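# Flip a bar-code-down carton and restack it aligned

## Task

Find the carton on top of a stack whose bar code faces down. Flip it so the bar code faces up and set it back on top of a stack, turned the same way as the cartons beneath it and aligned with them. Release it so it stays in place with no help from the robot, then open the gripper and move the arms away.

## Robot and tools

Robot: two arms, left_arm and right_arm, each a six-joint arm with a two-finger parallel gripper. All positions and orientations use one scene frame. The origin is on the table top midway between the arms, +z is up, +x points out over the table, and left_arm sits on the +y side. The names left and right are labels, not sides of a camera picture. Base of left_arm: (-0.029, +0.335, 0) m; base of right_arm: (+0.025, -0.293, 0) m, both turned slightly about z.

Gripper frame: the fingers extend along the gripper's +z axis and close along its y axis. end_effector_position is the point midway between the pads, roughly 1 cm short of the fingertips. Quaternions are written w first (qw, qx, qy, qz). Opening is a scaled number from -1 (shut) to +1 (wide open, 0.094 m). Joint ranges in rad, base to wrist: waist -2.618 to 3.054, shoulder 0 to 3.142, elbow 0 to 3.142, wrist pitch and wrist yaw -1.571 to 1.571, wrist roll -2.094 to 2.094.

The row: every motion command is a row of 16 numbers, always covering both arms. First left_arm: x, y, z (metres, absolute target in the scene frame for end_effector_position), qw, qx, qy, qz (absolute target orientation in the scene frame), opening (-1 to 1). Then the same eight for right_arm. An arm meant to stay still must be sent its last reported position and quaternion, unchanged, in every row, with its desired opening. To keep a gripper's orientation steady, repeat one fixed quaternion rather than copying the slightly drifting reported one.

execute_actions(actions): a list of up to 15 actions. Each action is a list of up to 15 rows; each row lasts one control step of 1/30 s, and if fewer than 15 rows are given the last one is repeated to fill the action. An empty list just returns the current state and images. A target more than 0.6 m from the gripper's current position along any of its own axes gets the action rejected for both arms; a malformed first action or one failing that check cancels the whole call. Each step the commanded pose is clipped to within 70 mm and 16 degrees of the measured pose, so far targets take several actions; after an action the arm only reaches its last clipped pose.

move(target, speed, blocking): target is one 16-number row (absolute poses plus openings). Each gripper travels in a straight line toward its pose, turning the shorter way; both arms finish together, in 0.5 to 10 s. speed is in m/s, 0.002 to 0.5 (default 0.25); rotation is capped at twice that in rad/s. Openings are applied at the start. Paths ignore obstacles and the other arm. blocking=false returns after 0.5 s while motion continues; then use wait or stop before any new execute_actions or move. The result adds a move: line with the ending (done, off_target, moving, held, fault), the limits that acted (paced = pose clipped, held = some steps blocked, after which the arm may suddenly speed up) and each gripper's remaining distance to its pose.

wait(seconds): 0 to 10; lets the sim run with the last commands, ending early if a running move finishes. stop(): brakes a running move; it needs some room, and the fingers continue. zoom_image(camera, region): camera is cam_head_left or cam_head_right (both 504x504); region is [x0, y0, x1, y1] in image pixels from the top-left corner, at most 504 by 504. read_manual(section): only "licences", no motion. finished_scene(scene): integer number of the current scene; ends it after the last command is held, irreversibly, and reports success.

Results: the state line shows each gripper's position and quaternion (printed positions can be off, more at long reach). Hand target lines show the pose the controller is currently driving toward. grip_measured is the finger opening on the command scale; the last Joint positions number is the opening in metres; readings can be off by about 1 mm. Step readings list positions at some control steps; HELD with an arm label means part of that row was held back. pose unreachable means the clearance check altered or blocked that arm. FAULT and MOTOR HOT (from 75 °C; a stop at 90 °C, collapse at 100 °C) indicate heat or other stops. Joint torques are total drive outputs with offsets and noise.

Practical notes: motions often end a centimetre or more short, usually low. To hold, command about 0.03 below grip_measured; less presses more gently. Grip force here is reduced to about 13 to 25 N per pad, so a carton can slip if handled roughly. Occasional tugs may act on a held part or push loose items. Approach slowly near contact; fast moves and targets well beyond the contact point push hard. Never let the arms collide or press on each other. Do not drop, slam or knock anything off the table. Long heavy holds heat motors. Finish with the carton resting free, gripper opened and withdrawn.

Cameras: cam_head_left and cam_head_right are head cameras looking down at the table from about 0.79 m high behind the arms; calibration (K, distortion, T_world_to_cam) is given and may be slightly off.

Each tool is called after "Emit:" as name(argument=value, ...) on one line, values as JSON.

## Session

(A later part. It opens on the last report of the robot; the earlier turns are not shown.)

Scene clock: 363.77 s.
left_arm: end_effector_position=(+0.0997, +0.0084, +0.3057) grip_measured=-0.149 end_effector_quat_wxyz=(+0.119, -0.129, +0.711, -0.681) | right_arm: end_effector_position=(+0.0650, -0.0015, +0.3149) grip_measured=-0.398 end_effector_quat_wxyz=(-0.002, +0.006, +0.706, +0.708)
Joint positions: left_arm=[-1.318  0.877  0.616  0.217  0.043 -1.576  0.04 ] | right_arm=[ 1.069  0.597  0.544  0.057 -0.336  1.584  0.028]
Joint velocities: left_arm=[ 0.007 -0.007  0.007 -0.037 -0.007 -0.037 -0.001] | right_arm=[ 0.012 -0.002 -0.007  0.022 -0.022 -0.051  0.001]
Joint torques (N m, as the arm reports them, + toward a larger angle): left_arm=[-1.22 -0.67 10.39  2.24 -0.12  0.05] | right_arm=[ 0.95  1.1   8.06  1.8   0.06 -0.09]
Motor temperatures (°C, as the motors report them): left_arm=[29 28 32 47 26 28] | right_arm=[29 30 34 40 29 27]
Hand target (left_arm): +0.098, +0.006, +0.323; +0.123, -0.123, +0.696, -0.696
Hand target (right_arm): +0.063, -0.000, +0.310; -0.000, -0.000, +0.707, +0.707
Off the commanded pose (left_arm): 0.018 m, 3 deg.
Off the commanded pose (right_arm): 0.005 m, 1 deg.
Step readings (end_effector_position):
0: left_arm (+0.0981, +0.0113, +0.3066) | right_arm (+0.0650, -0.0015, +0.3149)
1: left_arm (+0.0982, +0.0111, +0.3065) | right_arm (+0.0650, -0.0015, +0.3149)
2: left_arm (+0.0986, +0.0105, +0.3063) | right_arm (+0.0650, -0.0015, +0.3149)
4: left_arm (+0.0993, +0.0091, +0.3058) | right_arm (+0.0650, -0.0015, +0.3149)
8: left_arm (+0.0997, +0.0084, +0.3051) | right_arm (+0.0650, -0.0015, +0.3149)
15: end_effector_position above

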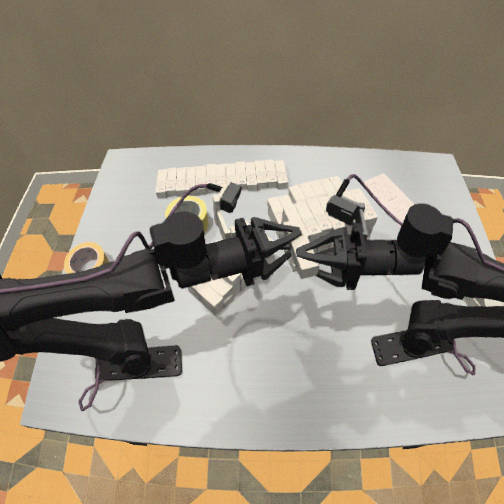

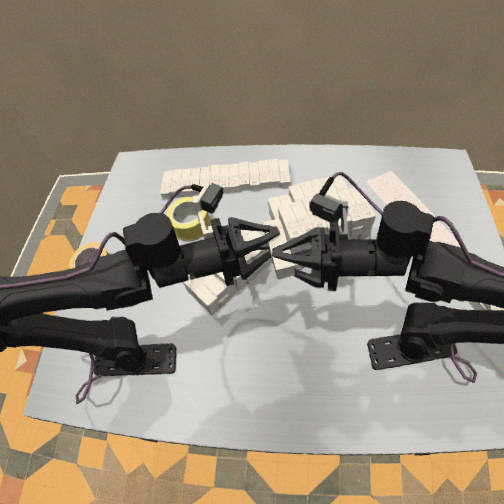

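Emit:
execute_actions(actions=[[[0.098,0.005,0.323,0.1228,-0.1228,0.6964,-0.6964,-0.2,0.063,0.0,0.31,0,0,0.7071,0.7071,-0.46],[0.098,0.005,0.323,0.1228,-0.1228,0.6964,-0.6964,-0.24,0.063,0.0,0.31,0,0,0.7071,0.7071,-0.46],[0.098,0.005,0.323,0.1228,-0.1228,0.6964,-0.6964,-0.28,0.063,0.0,0.31,0,0,0.7071,0.7071,-0.46],[0.098,0.005,0.323,0.1228,-0.1228,0.6964,-0.6964,-0.31,0.063,0.0,0.31,0,0,0.7071,0.7071,-0.46],[0.098,0.005,0.323,0.1228,-0.1228,0.6964,-0.6964,-0.34,0.063,0.0,0.31,0,0,0.7071,0.7071,-0.46],[0.098,0.005,0.323,0.1228,-0.1228,0.6964,-0.6964,-0.37,0.063,0.0,0.31,0,0,0.7071,0.7071,-0.46],[0.098,0.005,0.323,0.1228,-0.1228,0.6964,-0.6964,-0.40,0.063,0.0,0.31,0,0,0.7071,0.7071,-0.46],[0.098,0.005,0.323,0.1228,-0.1228,0.6964,-0.6964,-0.43,0.063,0.0,0.31,0,0,0.7071,0.7071,-0.46],[0.098,0.005,0.323,0.1228,-0.1228,0.6964,-0.6964,-0.47,0.063,0.0,0.31,0,0,0.7071,0.7071,-0.46]]])

Emit:
zoom_image(camera="cam_head_right", region=[230, 200, 320, 290])

Scene clock: 375.90 s.
left_arm: end_effector_position=(+0.0998, +0.0083, +0.3077) grip_measured=-0.386 end_effector_quat_wxyz=(+0.119, -0.128, +0.708, -0.684) | right_arm: end_effector_position=(+0.0650, -0.0015, +0.3152) grip_measured=-0.398 end_effector_quat_wxyz=(-0.002, +0.006, +0.705, +0.709)
Joint positions: left_arm=[-1.318  0.877  0.616  0.225  0.043 -1.576  0.029] | right_arm=[ 1.069  0.597  0.544  0.058 -0.336  1.584  0.028]
Joint velocities: left_arm=[ 0.007 -0.002 -0.002  0.037 -0.095  0.037 -0.   ] | right_arm=[ 0.002 -0.012  0.002 -0.037 -0.007 -0.007  0.   ]
Joint torques (N m, as the arm reports them, + toward a larger angle): left_arm=[-1.22 -0.79 10.25  2.24 -0.13  0.04] | right_arm=[ 0.87  1.02  7.84  1.74  0.03 -0.08]
Motor temperatures (°C, as the motors report them): left_arm=[29 28 32 47 26 28] | right_arm=[29 29 34 41 29 27]
Hand target (left_arm): +0.098, +0.006, +0.323; +0.123, -0.123, +0.696, -0.696
Hand target (right_arm): +0.063, -0.000, +0.310; -0.000, +0.000, +0.707, +0.707
Off the commanded pose (left_arm): 0.016 m, 2 deg.
Off the commanded pose (right_arm): 0.006 m, 1 deg.
Step readings (end_effector_position):
0: left_arm (+0.0998, +0.0084, +0.3058) | right_arm (+0.0650, -0.0015, +0.3149)
1: left_arm (+0.0998, +0.0084, +0.3058) | right_arm (+0.0650, -0.0015, +0.3149)
2: left_arm (+0.0998, +0.0084, +0.3058) | right_arm (+0.0650, -0.0015, +0.3149)
4: left_arm (+0.0998, +0.0084, +0.3058) | right_arm (+0.0650, -0.0015, +0.3149)
8: left_arm (+0.0998, +0.0083, +0.3076) | right_arm (+0.0650, -0.0015, +0.3150)
15: end_effector_position above

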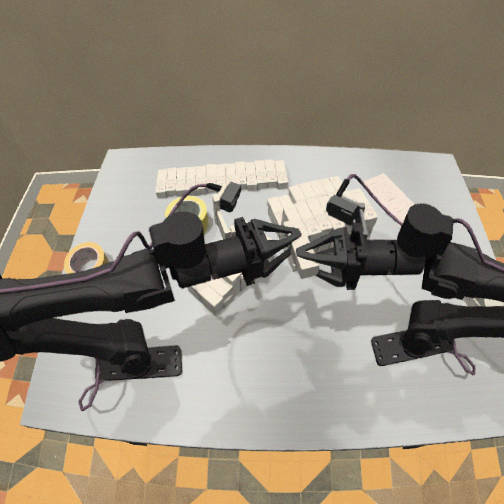

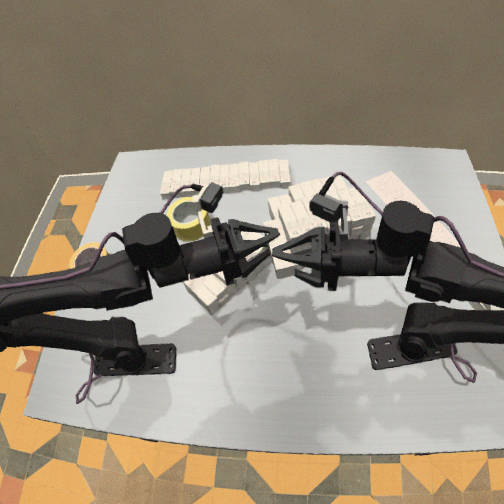

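Region (230, 200, 320, 290) of cam_head_right's 504x504 image, scaled by 5.600, with more detail than that image has.

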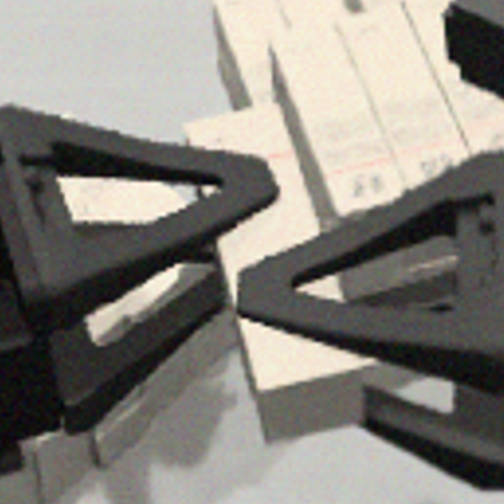

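Emit:
execute_actions(actions=[[[0.098,0.005,0.323,0.1228,-0.1228,0.6964,-0.6964,-0.47,0.063,0.0,0.31,0,0,0.7071,0.7071,-0.3],[0.098,0.005,0.323,0.1228,-0.1228,0.6964,-0.6964,-0.47,0.063,0.0,0.31,0,0,0.7071,0.7071,-0.1],[0.098,0.005,0.323,0.1228,-0.1228,0.6964,-0.6964,-0.47,0.063,0.0,0.31,0,0,0.7071,0.7071,0.1],[0.098,0.005,0.323,0.1228,-0.1228,0.6964,-0.6964,-0.47,0.063,0.0,0.31,0,0,0.7071,0.7071,0.3],[0.098,0.005,0.323,0.1228,-0.1228,0.6964,-0.6964,-0.47,0.063,0.0,0.31,0,0,0.7071,0.7071,0.4],[0.098,0.005,0.323,0.1228,-0.1228,0.6964,-0.6964,-0.47,0.063,0.0,0.31,0,0,0.7071,0.7071,0.4],[0.098,0.005,0.323,0.1228,-0.1228,0.6964,-0.6964,-0.47,0.063,0.0,0.31,0,0,0.7071,0.7071,0.4],[0.098,0.005,0.323,0.1228,-0.1228,0.6964,-0.6964,-0.47,0.063,-0.004,0.312,0,0,0.7071,0.7071,0.4],[0.098,0.005,0.323,0.1228,-0.1228,0.6964,-0.6964,-0.47,0.063,-0.008,0.313,0,0,0.7071,0.7071,0.4],[0.098,0.005,0.323,0.1228,-0.1228,0.6964,-0.6964,-0.47,0.063,-0.013,0.314,0,0,0.7071,0.7071,0.4],[0.098,0.005,0.323,0.1228,-0.1228,0.6964,-0.6964,-0.47,0.063,-0.018,0.315,0,0,0.7071,0.7071,0.4],[0.098,0.005,0.323,0.1228,-0.1228,0.6964,-0.6964,-0.47,0.063,-0.023,0.315,0,0,0.7071,0.7071,0.4],[0.098,0.005,0.323,0.1228,-0.1228,0.6964,-0.6964,-0.47,0.063,-0.028,0.315,0,0,0.7071,0.7071,0.4],[0.098,0.005,0.323,0.1228,-0.1228,0.6964,-0.6964,-0.47,0.063,-0.033,0.315,0,0,0.7071,0.7071,0.4],[0.098,0.005,0.323,0.1228,-0.1228,0.6964,-0.6964,-0.47,0.063,-0.038,0.315,0,0,0.7071,0.7071,0.4]],[[0.098,0.005,0.323,0.1228,-0.1228,0.6964,-0.6964,-0.47,0.063,-0.043,0.315,0,0,0.7071,0.7071,0.4],[0.098,0.005,0.323,0.1228,-0.1228,0.6964,-0.6964,-0.47,0.063,-0.048,0.315,0,0,0.7071,0.7071,0.4],[0.098,0.005,0.323,0.1228,-0.1228,0.6964,-0.6964,-0.47,0.063,-0.052,0.315,0,0,0.7071,0.7071,0.4],[0.098,0.005,0.323,0.1228,-0.1228,0.6964,-0.6964,-0.47,0.063,-0.055,0.315,0,0,0.7071,0.7071,0.4]]])

Emit:
zoom_image(camera="cam_head_right", region=[220, 195, 330, 305])

Scene clock: 403.23 s.
left_arm: end_effector_position=(+0.0998, +0.0083, +0.3077) grip_measured=-0.399 end_effector_quat_wxyz=(+0.119, -0.128, +0.708, -0.684) | right_arm: end_effector_position=(+0.0671, -0.0508, +0.3162) grip_measured=+0.399 end_effector_quat_wxyz=(+0.002, +0.008, +0.706, +0.708)
Joint positions: left_arm=[-1.318  0.877  0.616  0.225  0.043 -1.576  0.028] | right_arm=[ 0.841  0.371  0.544 -0.17  -0.556  1.58   0.066]
Joint velocities: left_arm=[-0.007 -0.002 -0.002 -0.022  0.051 -0.007 -0.001] | right_arm=[-0.017 -0.012  0.012 -0.125 -0.051 -0.066 -0.   ]
Joint torques (N m, as the arm reports them, + toward a larger angle): left_arm=[-1.21 -0.66 10.38  2.23 -0.16  0.05] | right_arm=[-0.79  0.85  8.69  1.44 -0.04 -0.08]
Motor temperatures (°C, as the motors report them): left_arm=[29 28 33 47 26 28] | right_arm=[29 29 34 42 29 27]
Hand target (left_arm): +0.098, +0.006, +0.323; +0.123, -0.123, +0.696, -0.696
Hand target (right_arm): +0.063, -0.055, +0.314; +0.002, -0.001, +0.708, +0.706
Off the commanded pose (left_arm): 0.016 m, 2 deg.
Off the commanded pose (right_arm): 0.006 m, 1 deg.
Step readings (end_effector_position; steps 1 to 15: 1st action; 16 to 30: 2nd action):
0: left_arm (+0.0998, +0.0083, +0.3077) | right_arm (+0.0650, -0.0015, +0.3152)
1: left_arm (+0.0998, +0.0083, +0.3077) | right_arm (+0.0650, -0.0015, +0.3152)
2: left_arm (+0.0998, +0.0083, +0.3077) | right_arm (+0.0650, -0.0015, +0.3152)
4: left_arm (+0.0998, +0.0083, +0.3077) | right_arm (+0.0650, -0.0015, +0.3158)
8: left_arm (+0.0998, +0.0083, +0.3077) | right_arm (+0.0650, -0.0015, +0.3161)
15: left_arm (+0.0998, +0.0083, +0.3077) | right_arm (+0.0669, -0.0210, +0.3217)
16: left_arm (+0.0998, +0.0083, +0.3077) | right_arm (+0.0675, -0.0262, +0.3241)
17: left_arm (+0.0998, +0.0083, +0.3077) | right_arm (+0.0681, -0.0314, +0.3262)
19: left_arm (+0.0998, +0.0083, +0.3077) | right_arm (+0.0694, -0.0411, +0.3286)
23: left_arm (+0.0998, +0.0083, +0.3077) | right_arm (+0.0705, -0.0501, +0.3261)
30: end_effector_position above

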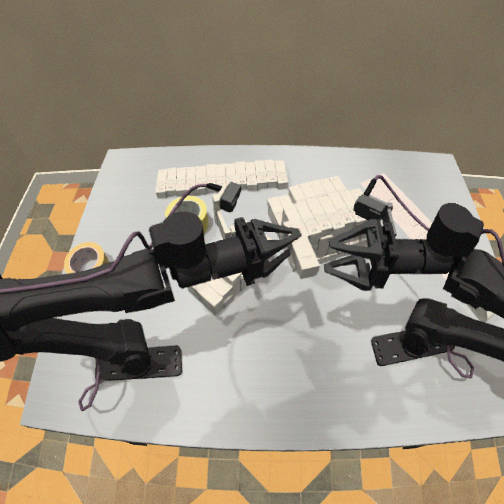

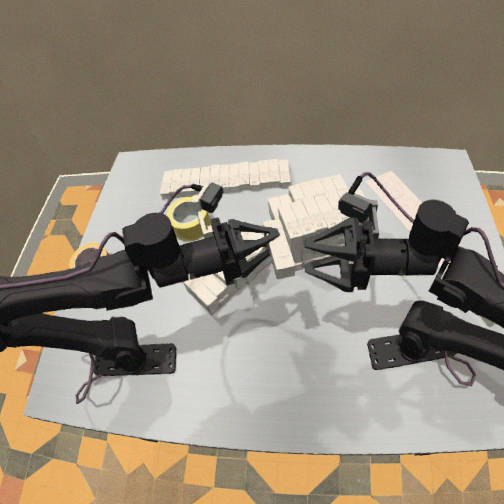

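Region (220, 195, 330, 305) of cam_head_right's 504x504 image, scaled by 4.582, with more detail than that image has.

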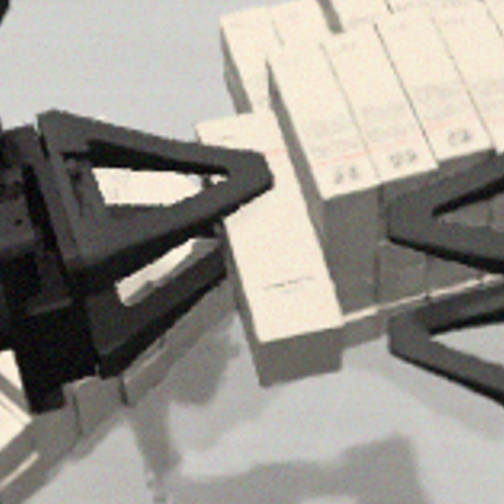

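Emit:
move(target=[0.207,0.1705,0.15,0,-0.4187,0.9081,0,-0.47,0.063,-0.055,0.315,0,0,0.7071,0.7071,0.4], speed=0.4)

Emit:
zoom_image(camera="cam_head_left", region=[170, 200, 290, 320])

Emit:
zoom_image(camera="cam_head_right", region=[165, 200, 285, 320])

Scene clock: 455.90 s.
left_arm: end_effector_position=(+0.2031, +0.1652, +0.1404) grip_measured=-0.399 end_effector_quat_wxyz=(-0.019, -0.418, +0.908, -0.000) | right_arm: end_effector_position=(+0.0637, -0.0509, +0.3139) grip_measured=+0.399 end_effector_quat_wxyz=(-0.007, +0.003, +0.709, +0.705)
Joint positions: left_arm=[-0.756  1.65   1.437 -1.377  0.034 -1.477  0.028] | right_arm=[ 0.84   0.371  0.544 -0.181 -0.577  1.58   0.066]
Joint velocities: left_arm=[-0.007  0.012  0.002  0.007  0.022 -0.022  0.   ] | right_arm=[ 0.017  0.007 -0.007 -0.022 -0.022  0.037 -0.   ]
Joint torques (N m, as the arm reports them, + toward a larger angle): left_arm=[ 0.92 -5.92  9.11  0.1  -0.24  0.06] | right_arm=[-0.65  0.6   8.69  1.48 -0.08 -0.08]
Motor temperatures (°C, as the motors report them): left_arm=[29 28 34 48 26 28] | right_arm=[29 29 35 41 29 27]
Hand target (left_arm): +0.207, +0.169, +0.150; -0.009, -0.420, +0.908, -0.003
Hand target (right_arm): +0.063, -0.055, +0.315; -0.000, -0.000, +0.707, +0.707
Off the commanded pose (left_arm): 0.012 m, 2 deg.
Off the commanded pose (right_arm): 0.004 m, 1 deg.
move: off_target (left_arm)

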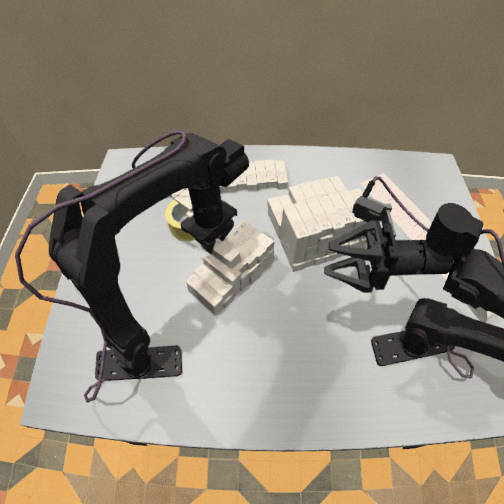

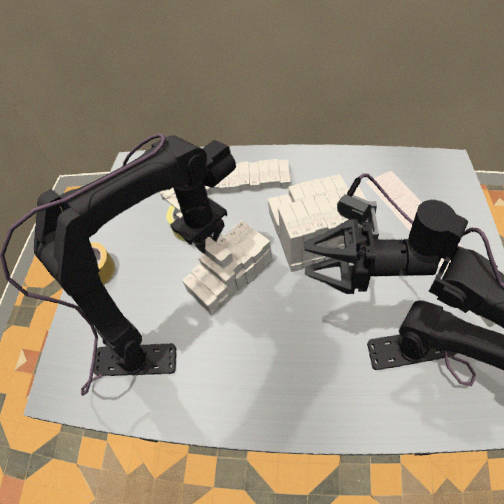

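Region (170, 200, 290, 320) of cam_head_left's 504x504 image, scaled by 4.200, with more detail than that image has.

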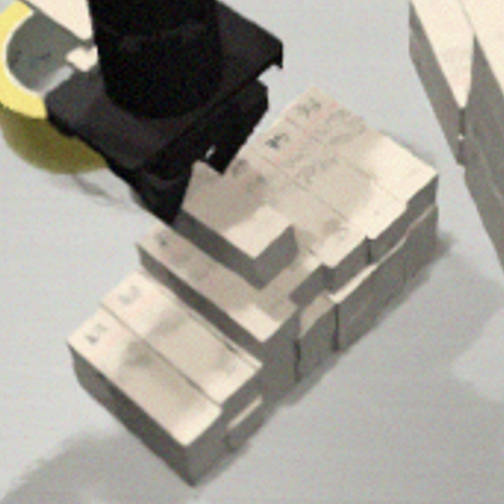

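Region (165, 200, 285, 320) of cam_head_right's 504x504 image, scaled by 4.200, with more detail than that image has.

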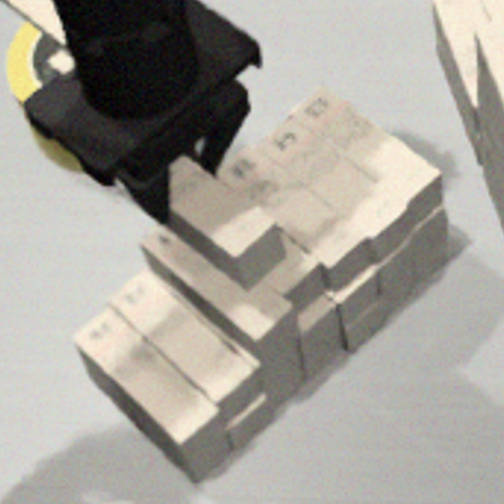

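Emit:
move(target=[0.205,0.167,0.113,0.0317,-0.4184,0.9075,0.0146,-0.47,0.063,-0.055,0.315,0,0,0.7071,0.7071,0.4], speed=0.08)

Emit:
zoom_image(camera="cam_head_left", region=[185, 225, 265, 305])

Emit:
zoom_image(camera="cam_head_right", region=[180, 225, 260, 305])

Scene clock: 484.40 s.
left_arm: end_effector_position=(+0.2030, +0.1688, +0.1108) grip_measured=-0.399 end_effector_quat_wxyz=(+0.018, -0.420, +0.907, +0.023) | right_arm: end_effector_position=(+0.0637, -0.0509, +0.3139) grip_measured=+0.399 end_effector_quat_wxyz=(-0.007, +0.004, +0.709, +0.705)
Joint positions: left_arm=[-0.8    1.65   1.319 -1.264 -0.052 -1.527  0.028] | right_arm=[ 0.84   0.371  0.544 -0.181 -0.577  1.581  0.066]
Joint velocities: left_arm=[-0.002 -0.012 -0.012  0.007 -0.007 -0.051  0.001] | right_arm=[-0.002 -0.007  0.002  0.022 -0.007 -0.037 -0.   ]
Joint torques (N m, as the arm reports them, + toward a larger angle): left_arm=[-0.97 -6.41  5.44  0.51 -0.28 -0.03] | right_arm=[-0.89  0.6   8.65  1.45 -0.09 -0.06]
Motor temperatures (°C, as the motors report them): left_arm=[29 30 33 42 26 28] | right_arm=[29 29 35 41 29 27]
Hand target (left_arm): +0.205, +0.167, +0.113; +0.031, -0.419, +0.908, +0.015
Hand target (right_arm): +0.063, -0.055, +0.315; +0.000, +0.000, +0.707, +0.707
Off the commanded pose (left_arm): 0.003 m, 2 deg.
Off the commanded pose (right_arm): 0.004 m, 1 deg.
move: done

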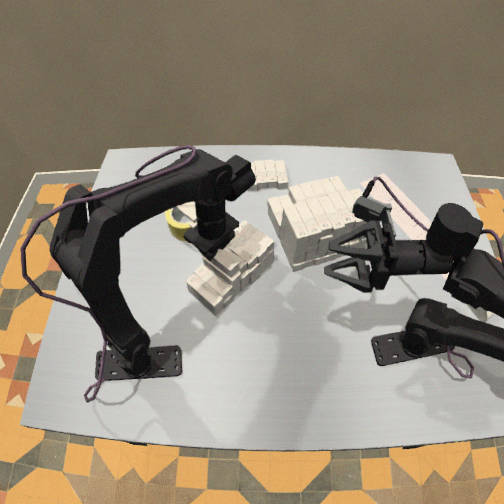

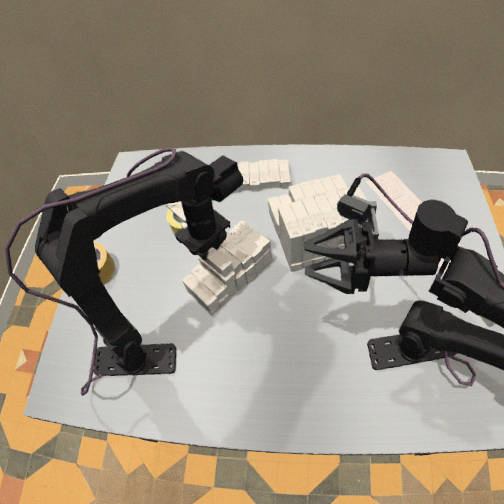

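Region (185, 225, 265, 305) of cam_head_left's 504x504 image, scaled by 6.300, with more detail than that image has.

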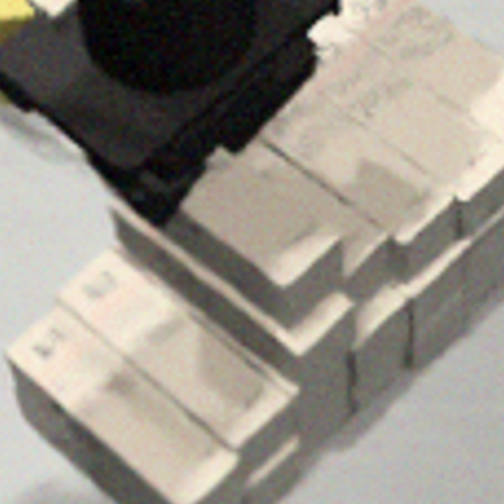

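Region (180, 225, 260, 305) of cam_head_right's 504x504 image, scaled by 6.300, with more detail than that image has.

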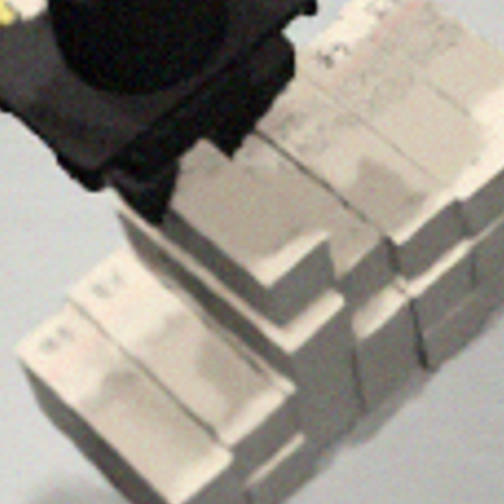

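Emit:
move(target=[0.201,0.1625,0.107,0.0317,-0.4184,0.9075,0.0146,-0.47,0.063,-0.055,0.315,0,0,0.7071,0.7071,0.4], speed=0.04)

Emit:
zoom_image(camera="cam_head_left", region=[185, 225, 265, 305])

Emit:
zoom_image(camera="cam_head_right", region=[180, 225, 260, 305])

Scene clock: 504.53 s.
left_arm: end_effector_position=(+0.2008, +0.1647, +0.1074) grip_measured=-0.399 end_effector_quat_wxyz=(+0.022, -0.420, +0.907, +0.022) | right_arm: end_effector_position=(+0.0636, -0.0509, +0.3139) grip_measured=+0.399 end_effector_quat_wxyz=(-0.007, +0.004, +0.709, +0.705)
Joint positions: left_arm=[-0.821  1.65   1.305 -1.247 -0.06  -1.548  0.028] | right_arm=[ 0.84   0.371  0.544 -0.181 -0.577  1.582  0.066]
Joint velocities: left_arm=[-0.022  0.012  0.002 -0.051  0.007 -0.051 -0.   ] | right_arm=[-0.002 -0.007  0.007  0.007 -0.081 -0.007  0.   ]
Joint torques (N m, as the arm reports them, + toward a larger angle): left_arm=[-1.1  -6.43  4.51  0.5  -0.21 -0.04] | right_arm=[-1.05  0.57  8.62  1.46 -0.03 -0.13]
Motor temperatures (°C, as the motors report them): left_arm=[29 31 32 41 26 28] | right_arm=[29 29 35 41 29 27]
Hand target (left_arm): +0.201, +0.162, +0.107; +0.031, -0.418, +0.908, +0.015
Hand target (right_arm): +0.063, -0.055, +0.315; -0.000, -0.000, +0.707, +0.707
Off the commanded pose (left_arm): 0.002 m, 1 deg.
Off the commanded pose (right_arm): 0.004 m, 1 deg.
move: done

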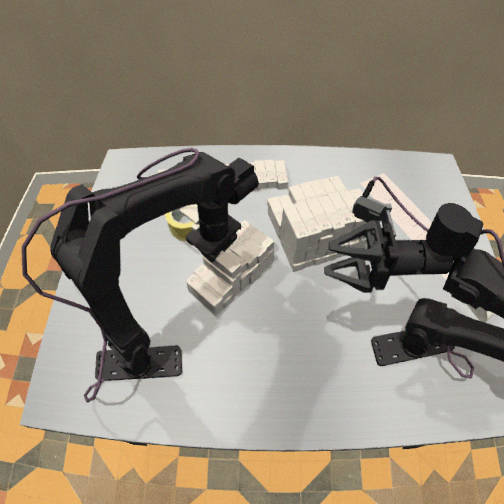

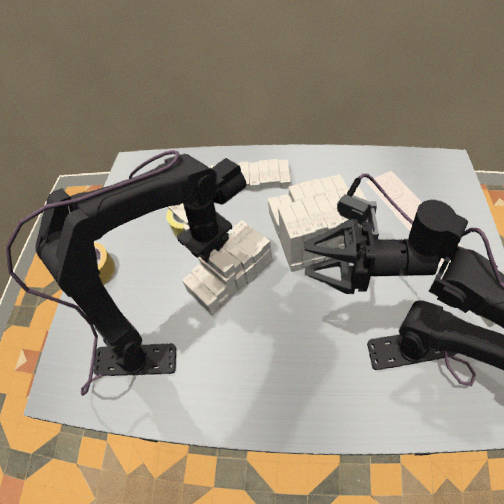

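Region (185, 225, 265, 305) of cam_head_left's 504x504 image, scaled by 6.300, with more detail than that image has.

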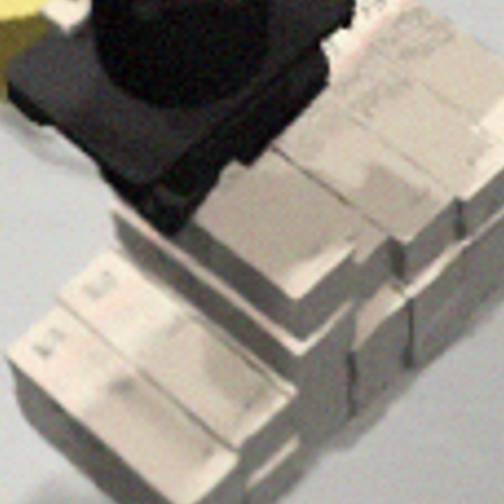

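Region (180, 225, 260, 305) of cam_head_right's 504x504 image, scaled by 6.300, with more detail than that image has.

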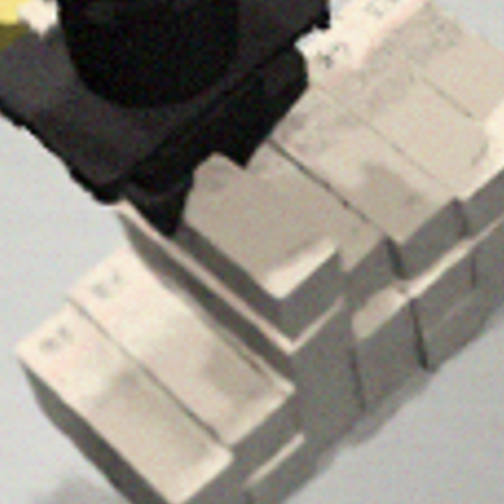

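Emit:
move(target=[0.200,0.1625,0.100,0.0317,-0.4184,0.9075,0.0146,-0.47,0.063,-0.055,0.315,0,0,0.7071,0.7071,0.4], speed=0.03)

Emit:
zoom_image(camera="cam_head_left", region=[195, 240, 255, 300])

Emit:
zoom_image(camera="cam_head_right", region=[190, 240, 250, 300])

Scene clock: 512.47 s.
left_arm: end_effector_position=(+0.2006, +0.1649, +0.1066) grip_measured=-0.399 end_effector_quat_wxyz=(+0.025, -0.421, +0.906, +0.016) | right_arm: end_effector_position=(+0.0636, -0.0509, +0.3139) grip_measured=+0.399 end_effector_quat_wxyz=(-0.007, +0.004, +0.709, +0.705)
Joint positions: left_arm=[-0.821  1.636  1.287 -1.229 -0.06  -1.55   0.028] | right_arm=[ 0.84   0.371  0.544 -0.181 -0.577  1.582  0.066]
Joint velocities: left_arm=[-0.012  0.012 -0.002 -0.066  0.022 -0.022 -0.   ] | right_arm=[-0.022 -0.017  0.002 -0.051 -0.037 -0.037 -0.   ]
Joint torques (N m, as the arm reports them, + toward a larger angle): left_arm=[-1.24 -5.31  3.47  0.69 -0.2  -0.08] | right_arm=[-0.8   0.43  8.55  1.46 -0.06 -0.07]
Motor temperatures (°C, as the motors report them): left_arm=[29 31 31 41 26 28] | right_arm=[29 29 35 41 29 27]
Hand target (left_arm): +0.200, +0.163, +0.100; +0.031, -0.418, +0.908, +0.015
Hand target (right_arm): +0.063, -0.055, +0.315; +0.000, -0.000, +0.707, +0.707
Off the commanded pose (left_arm): 0.007 m, 1 deg.
Off the commanded pose (right_arm): 0.004 m, 1 deg.
move: done

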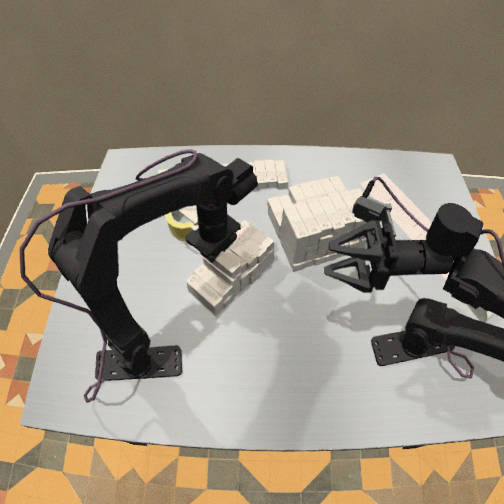

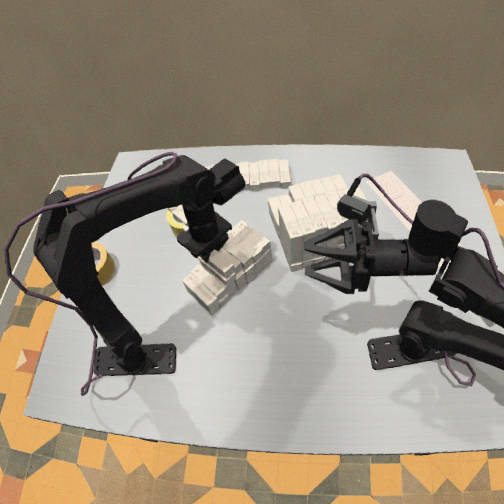

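Region (195, 240, 255, 300) of cam_head_left's 504x504 image, scaled by 8.400, with more detail than that image has.

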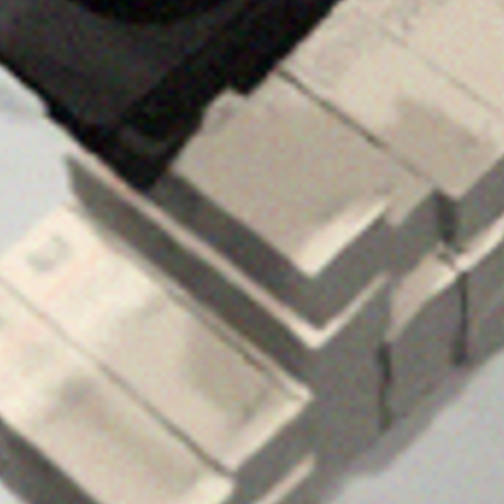

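Region (190, 240, 250, 300) of cam_head_right's 504x504 image, scaled by 8.400, with more detail than that image has.

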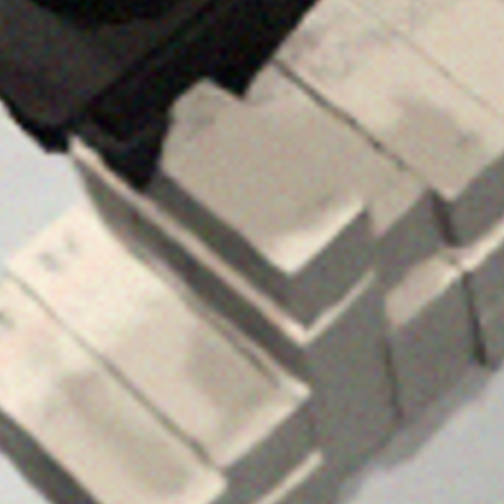

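Emit:
execute_actions(actions=[[[0.200,0.1625,0.104,0.0317,-0.4184,0.9075,0.0146,-0.47,0.063,-0.055,0.315,0,0,0.7071,0.7071,0.4],[0.200,0.1625,0.108,0.0317,-0.4184,0.9075,0.0146,-0.47,0.063,-0.055,0.315,0,0,0.7071,0.7071,0.4],[0.200,0.1625,0.112,0.0317,-0.4184,0.9075,0.0146,-0.47,0.063,-0.055,0.315,0,0,0.7071,0.7071,0.4],[0.200,0.1625,0.115,0.0317,-0.4184,0.9075,0.0146,-0.47,0.063,-0.055,0.315,0,0,0.7071,0.7071,0.4],[0.200,0.1625,0.118,0.0317,-0.4184,0.9075,0.0146,-0.47,0.063,-0.055,0.315,0,0,0.7071,0.7071,0.4],[0.200,0.1625,0.120,0.0317,-0.4184,0.9075,0.0146,-0.47,0.063,-0.055,0.315,0,0,0.7071,0.7071,0.4],[0.200,0.1625,0.121,0.0317,-0.4184,0.9075,0.0146,-0.47,0.063,-0.055,0.315,0,0,0.7071,0.7071,0.4],[0.199,0.1625,0.121,0.0317,-0.4184,0.9075,0.0146,-0.47,0.063,-0.055,0.315,0,0,0.7071,0.7071,0.4],[0.198,0.1626,0.121,0.0317,-0.4184,0.9075,0.0146,-0.47,0.063,-0.055,0.315,0,0,0.7071,0.7071,0.4],[0.197,0.1627,0.121,0.0317,-0.4184,0.9075,0.0146,-0.47,0.063,-0.055,0.315,0,0,0.7071,0.7071,0.4],[0.196,0.1628,0.121,0.0317,-0.4184,0.9075,0.0146,-0.47,0.063,-0.055,0.315,0,0,0.7071,0.7071,0.4],[0.195,0.1629,0.121,0.0317,-0.4184,0.9075,0.0146,-0.47,0.063,-0.055,0.315,0,0,0.7071,0.7071,0.4],[0.194,0.163,0.121,0.0317,-0.4184,0.9075,0.0146,-0.47,0.063,-0.055,0.315,0,0,0.7071,0.7071,0.4]],[[0.194,0.163,0.120,0.0317,-0.4184,0.9075,0.0146,-0.47,0.063,-0.055,0.315,0,0,0.7071,0.7071,0.4],[0.194,0.163,0.119,0.0317,-0.4184,0.9075,0.0146,-0.47,0.063,-0.055,0.315,0,0,0.7071,0.7071,0.4],[0.194,0.163,0.118,0.0317,-0.4184,0.9075,0.0146,-0.47,0.063,-0.055,0.315,0,0,0.7071,0.7071,0.4],[0.194,0.163,0.117,0.0317,-0.4184,0.9075,0.0146,-0.47,0.063,-0.055,0.315,0,0,0.7071,0.7071,0.4],[0.194,0.163,0.116,0.0317,-0.4184,0.9075,0.0146,-0.47,0.063,-0.055,0.315,0,0,0.7071,0.7071,0.4],[0.194,0.163,0.115,0.0317,-0.4184,0.9075,0.0146,-0.47,0.063,-0.055,0.315,0,0,0.7071,0.7071,0.4],[0.194,0.163,0.114,0.0317,-0.4184,0.9075,0.0146,-0.47,0.063,-0.055,0.315,0,0,0.7071,0.7071,0.4],[0.194,0.163,0.113,0.0317,-0.4184,0.9075,0.0146,-0.47,0.063,-0.055,0.315,0,0,0.7071,0.7071,0.4],[0.194,0.163,0.112,0.0317,-0.4184,0.9075,0.0146,-0.47,0.063,-0.055,0.315,0,0,0.7071,0.7071,0.4],[0.194,0.163,0.111,0.0317,-0.4184,0.9075,0.0146,-0.47,0.063,-0.055,0.315,0,0,0.7071,0.7071,0.4]]])

Emit:
zoom_image(camera="cam_head_left", region=[195, 240, 255, 300])

Emit:
zoom_image(camera="cam_head_right", region=[190, 240, 250, 300])

Scene clock: 550.50 s.
left_arm: end_effector_position=(+0.1946, +0.1642, +0.1076) grip_measured=-0.399 end_effector_quat_wxyz=(+0.022, -0.421, +0.907, +0.023) | right_arm: end_effector_position=(+0.0636, -0.0509, +0.3139) grip_measured=+0.399 end_effector_quat_wxyz=(-0.007, +0.004, +0.709, +0.705)
Joint positions: left_arm=[-0.836  1.635  1.289 -1.249 -0.06  -1.563  0.028] | right_arm=[ 0.84   0.371  0.544 -0.181 -0.577  1.582  0.066]
Joint velocities: left_arm=[-0.012  0.017  0.007 -0.051 -0.037 -0.037 -0.002] | right_arm=[-0.002 -0.007 -0.017 -0.051 -0.007 -0.007  0.001]
Joint torques (N m, as the arm reports them, + toward a larger angle): left_arm=[-0.97 -6.68  5.14  0.4  -0.2  -0.06] | right_arm=[-0.68  0.66  8.42  1.52 -0.05 -0.08]
Motor temperatures (°C, as the motors report them): left_arm=[29 31 30 40 26 28] | right_arm=[29 29 35 42 29 27]
Hand target (left_arm): +0.194, +0.163, +0.111; +0.031, -0.419, +0.908, +0.015
Hand target (right_arm): +0.063, -0.055, +0.315; +0.000, +0.000, +0.707, +0.707
Off the commanded pose (left_arm): 0.004 m, 1 deg.
Off the commanded pose (right_arm): 0.004 m, 1 deg.
Step readings (end_effector_position; steps 1 to 15: 1st action; 16 to 30: 2nd action):
0: left_arm (+0.2006, +0.1649, +0.1066) | right_arm (+0.0636, -0.0509, +0.3139)
1: left_arm (+0.2006, +0.1649, +0.1066) | right_arm (+0.0636, -0.0509, +0.3139)
2: left_arm (+0.2006, +0.1649, +0.1066) | right_arm (+0.0636, -0.0509, +0.3139)
4: left_arm (+0.2007, +0.1648, +0.1071) | right_arm (+0.0636, -0.0509, +0.3139)
8: left_arm (+0.2012, +0.1645, +0.1101) | right_arm (+0.0636, -0.0509, +0.3139)
15: left_arm (+0.1976, +0.1622, +0.1107) | right_arm (+0.0636, -0.0509, +0.3139)
16: left_arm (+0.1974, +0.1620, +0.1107) | right_arm (+0.0636, -0.0509, +0.3139)
17: left_arm (+0.1974, +0.1620, +0.1107) | right_arm (+0.0636, -0.0509, +0.3139)
19: left_arm (+0.1974, +0.1620, +0.1107) | right_arm (+0.0636, -0.0509, +0.3139)
23: left_arm (+0.1971, +0.1622, +0.1104) | right_arm (+0.0636, -0.0509, +0.3139)
30: end_effector_position above

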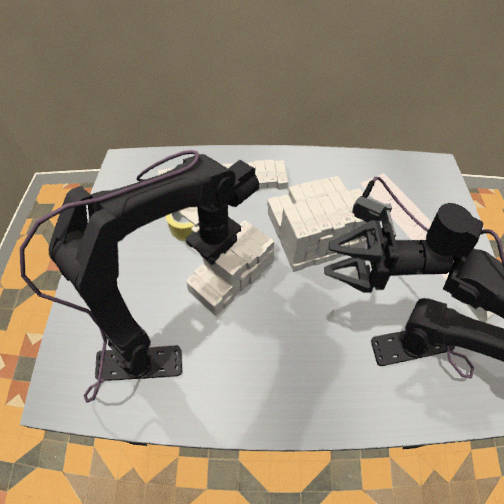

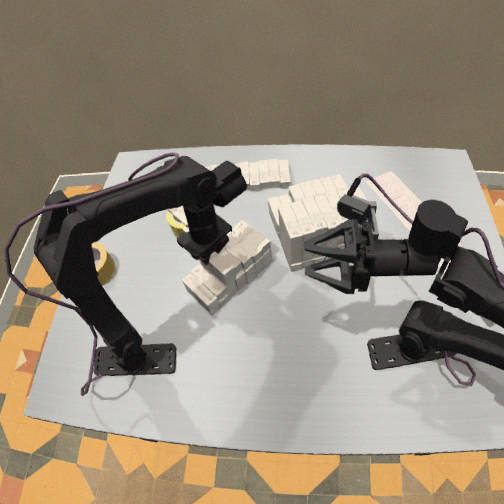

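Region (195, 240, 255, 300) of cam_head_left's 504x504 image, scaled by 8.400, with more detail than that image has.

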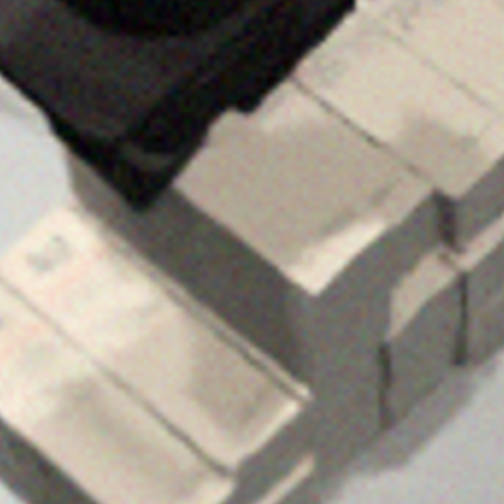

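Region (190, 240, 250, 300) of cam_head_right's 504x504 image, scaled by 8.400, with more detail than that image has.

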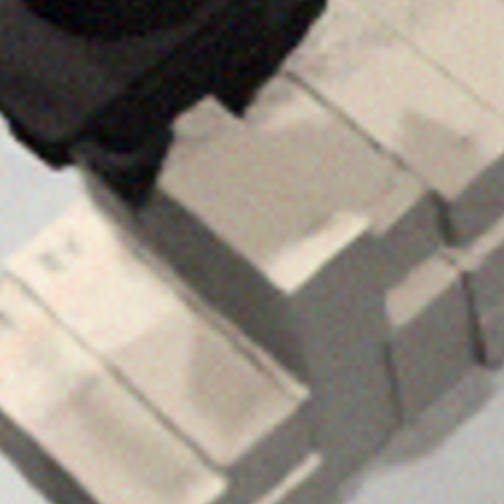

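Emit:
execute_actions(actions=[[[0.194,0.163,0.110,0.0317,-0.4184,0.9075,0.0146,-0.47,0.063,-0.055,0.315,0,0,0.7071,0.7071,0.4],[0.194,0.163,0.110,0.0317,-0.4184,0.9075,0.0146,-0.47,0.063,-0.055,0.315,0,0,0.7071,0.7071,0.4],[0.194,0.163,0.110,0.0317,-0.4184,0.9075,0.0146,-0.47,0.063,-0.055,0.315,0,0,0.7071,0.7071,0.4],[0.194,0.163,0.110,0.0317,-0.4184,0.9075,0.0146,-0.41,0.063,-0.055,0.315,0,0,0.7071,0.7071,0.4],[0.194,0.163,0.110,0.0317,-0.4184,0.9075,0.0146,-0.38,0.063,-0.055,0.315,0,0,0.7071,0.7071,0.4],[0.194,0.163,0.110,0.0317,-0.4184,0.9075,0.0146,-0.34,0.063,-0.055,0.315,0,0,0.7071,0.7071,0.4],[0.194,0.163,0.110,0.0317,-0.4184,0.9075,0.0146,-0.28,0.063,-0.055,0.315,0,0,0.7071,0.7071,0.4],[0.194,0.163,0.110,0.0317,-0.4184,0.9075,0.0146,-0.2,0.063,-0.055,0.315,0,0,0.7071,0.7071,0.4],[0.194,0.163,0.110,0.0317,-0.4184,0.9075,0.0146,-0.1,0.063,-0.055,0.315,0,0,0.7071,0.7071,0.4],[0.194,0.163,0.110,0.0317,-0.4184,0.9075,0.0146,0.0,0.063,-0.055,0.315,0,0,0.7071,0.7071,0.4],[0.194,0.163,0.110,0.0317,-0.4184,0.9075,0.0146,0.1,0.063,-0.055,0.315,0,0,0.7071,0.7071,0.4]]])

Emit:
move(target=[0.194,0.163,0.17,0.0317,-0.4184,0.9075,0.0146,0.1,0.063,-0.055,0.315,0,0,0.7071,0.7071,0.4], speed=0.15)

Emit:
move(target=[0.24,0.40,0.24,0.2,-0.3,0.93,0.06,0.1,0.063,-0.055,0.315,0,0,0.7071,0.7071,0.4], speed=0.35)

Emit:
zoom_image(camera="cam_head_left", region=[180, 215, 280, 315])

Emit:
zoom_image(camera="cam_head_right", region=[175, 215, 275, 315])

Scene clock: 569.07 s.
left_arm: end_effector_position=(+0.1946, +0.1642, +0.1076) grip_measured=+0.098 end_effector_quat_wxyz=(+0.022, -0.421, +0.907, +0.023) | right_arm: end_effector_position=(+0.0636, -0.0509, +0.3139) grip_measured=+0.399 end_effector_quat_wxyz=(-0.007, +0.004, +0.709, +0.705)
Joint positions: left_arm=[-0.836  1.635  1.289 -1.249 -0.06  -1.563  0.052] | right_arm=[ 0.84   0.371  0.544 -0.181 -0.577  1.582  0.066]
Joint velocities: left_arm=[-0.007  0.012  0.007  0.022 -0.007  0.007 -0.   ] | right_arm=[-0.012 -0.002 -0.022 -0.007 -0.081  0.022  0.001]
Joint torques (N m, as the arm reports them, + toward a larger angle): left_arm=[-0.93 -6.77  4.79  0.45 -0.19 -0.07] | right_arm=[-0.78  0.44  8.63  1.47 -0.06 -0.1 ]
Motor temperatures (°C, as the motors report them): left_arm=[29 31 30 39 26 28] | right_arm=[29 29 35 42 29 27]
Hand target (left_arm): +0.194, +0.163, +0.110; +0.031, -0.418, +0.908, +0.015
Hand target (right_arm): +0.063, -0.055, +0.315; +0.000, +0.000, +0.707, +0.707
Off the commanded pose (left_arm): 0.003 m, 1 deg.
Off the commanded pose (right_arm): 0.004 m, 1 deg.
Step readings (end_effector_position):
0: left_arm (+0.1946, +0.1642, +0.1076) | right_arm (+0.0636, -0.0509, +0.3139)
1: left_arm (+0.1946, +0.1642, +0.1076) | right_arm (+0.0636, -0.0509, +0.3139)
2: left_arm (+0.1946, +0.1642, +0.1076) | right_arm (+0.0636, -0.0509, +0.3139)
4: left_arm (+0.1946, +0.1642, +0.1076) | right_arm (+0.0636, -0.0509, +0.3139)
8: left_arm (+0.1946, +0.1642, +0.1076) | right_arm (+0.0636, -0.0509, +0.3139)
15: end_effector_position above

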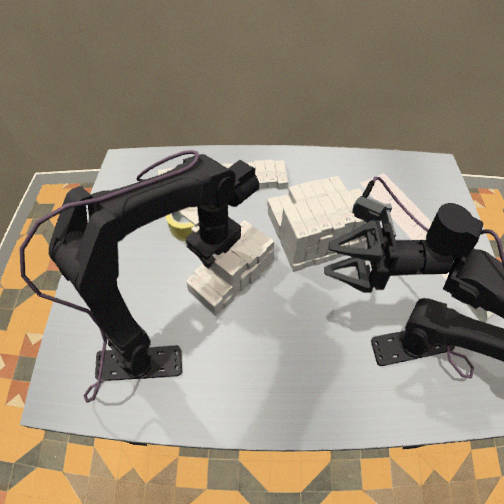

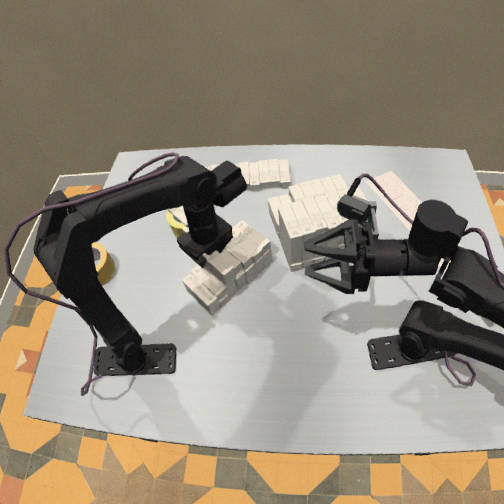

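Scene clock: 570.10 s.
left_arm: end_effector_position=(+0.1959, +0.1632, +0.1592) grip_measured=+0.099 end_effector_quat_wxyz=(+0.024, -0.421, +0.907, +0.020) | right_arm: end_effector_position=(+0.0636, -0.0509, +0.3139) grip_measured=+0.399 end_effector_quat_wxyz=(-0.008, +0.004, +0.709, +0.705)
Joint positions: left_arm=[-0.836  1.633  1.493 -1.446 -0.06  -1.563  0.052] | right_arm=[ 0.84   0.371  0.544 -0.181 -0.577  1.583  0.066]
Joint velocities: left_arm=[ 0.007 -0.007 -0.002  0.051  0.081 -0.022 -0.   ] | right_arm=[-0.002 -0.007  0.007 -0.051 -0.037 -0.022  0.   ]
Joint torques (N m, as the arm reports them, + toward a larger angle): left_arm=[-0.9  -6.41  8.18  0.08 -0.19 -0.07] | right_arm=[-0.88  0.39  8.43  1.45 -0.04 -0.11]
Motor temperatures (°C, as the motors report them): left_arm=[29 31 30 39 26 28] | right_arm=[29 29 35 42 29 27]
Hand target (left_arm): +0.194, +0.163, +0.170; +0.032, -0.418, +0.908, +0.014
Hand target (right_arm): +0.063, -0.055, +0.315; +0.000, +0.000, +0.707, +0.707
Off the commanded pose (left_arm): 0.011 m, 1 deg.
Off the commanded pose (right_arm): 0.004 m, 1 deg.
move: off_target (left_arm)

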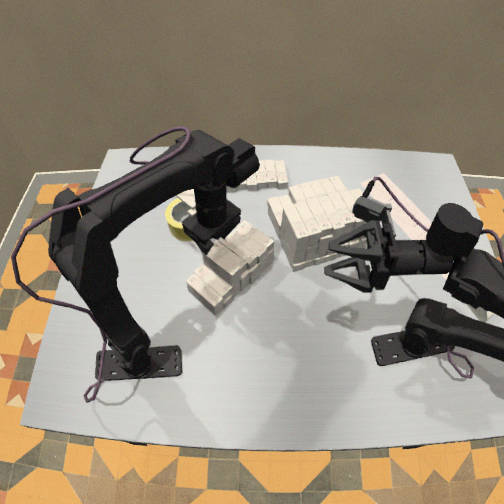

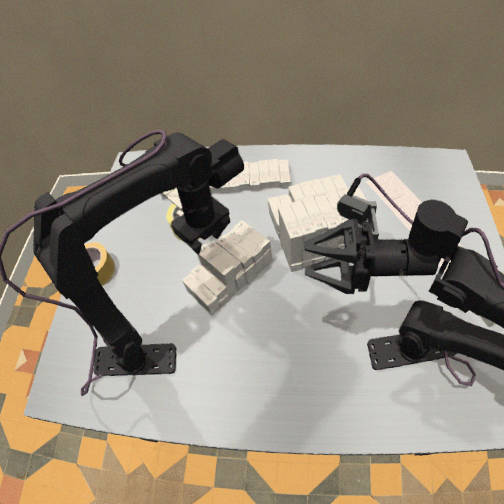

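Scene clock: 571.67 s.
left_arm: end_effector_position=(+0.2376, +0.3968, +0.2298) grip_measured=+0.099 end_effector_quat_wxyz=(+0.181, -0.295, +0.936, +0.068) | right_arm: end_effector_position=(+0.0636, -0.0509, +0.3139) grip_measured=+0.399 end_effector_quat_wxyz=(-0.008, +0.004, +0.709, +0.705)
Joint positions: left_arm=[-0.056  1.323  1.433 -1.351 -0.21  -0.491  0.052] | right_arm=[ 0.84   0.371  0.544 -0.181 -0.577  1.583  0.066]
Joint velocities: left_arm=[ 0.007 -0.017 -0.012 -0.007 -0.022 -0.037  0.   ] | right_arm=[ 0.007  0.012  0.012 -0.007 -0.007 -0.007 -0.   ]
Joint torques (N m, as the arm reports them, + toward a larger angle): left_arm=[ 1.1  -4.53  6.96  1.2  -0.06  0.01] | right_arm=[-0.82  0.52  8.39  1.45 -0.1  -0.11]
Motor temperatures (°C, as the motors report them): left_arm=[29 31 31 39 26 28] | right_arm=[29 29 35 42 29 27]
Hand target (left_arm): +0.240, +0.399, +0.239; +0.205, -0.298, +0.930, +0.061
Hand target (right_arm): +0.063, -0.055, +0.315; +0.000, -0.000, +0.707, +0.707
Off the commanded pose (left_arm): 0.011 m, 3 deg.
Off the commanded pose (right_arm): 0.004 m, 1 deg.
move: off_target (left_arm)

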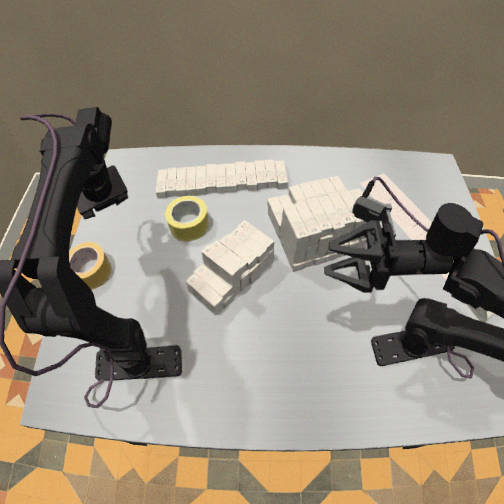

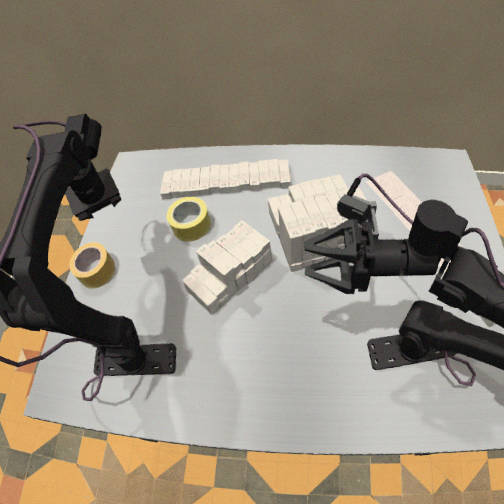

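Region (180, 215, 280, 315) of cam_head_left's 504x504 image, scaled by 5.040, with more detail than that image has.

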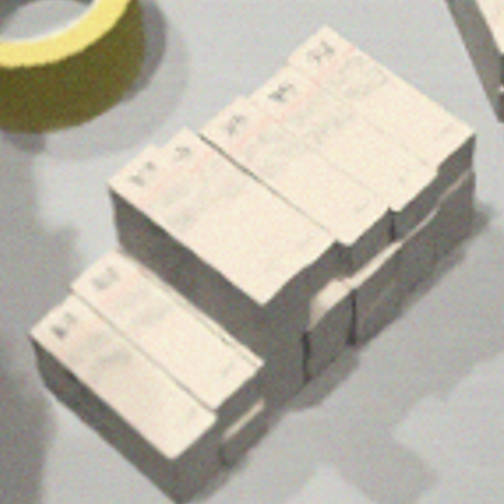

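Region (175, 215, 275, 315) of cam_head_right's 504x504 image, scaled by 5.040, with more detail than that image has.

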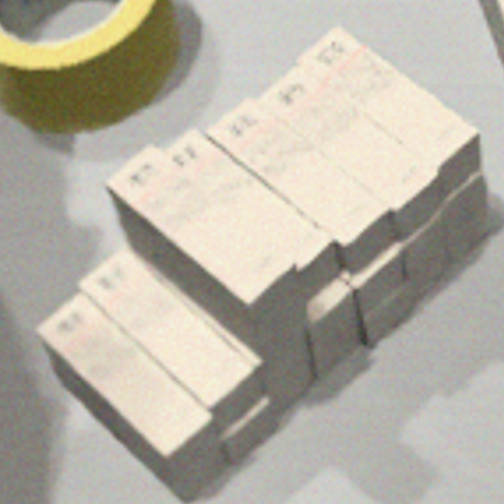

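The carton now lies bar code up, the same way round as the one below and flush with it. Both arms are clear.

Emit:
finished_scene(scene=1)

The scene is finished: the task was done.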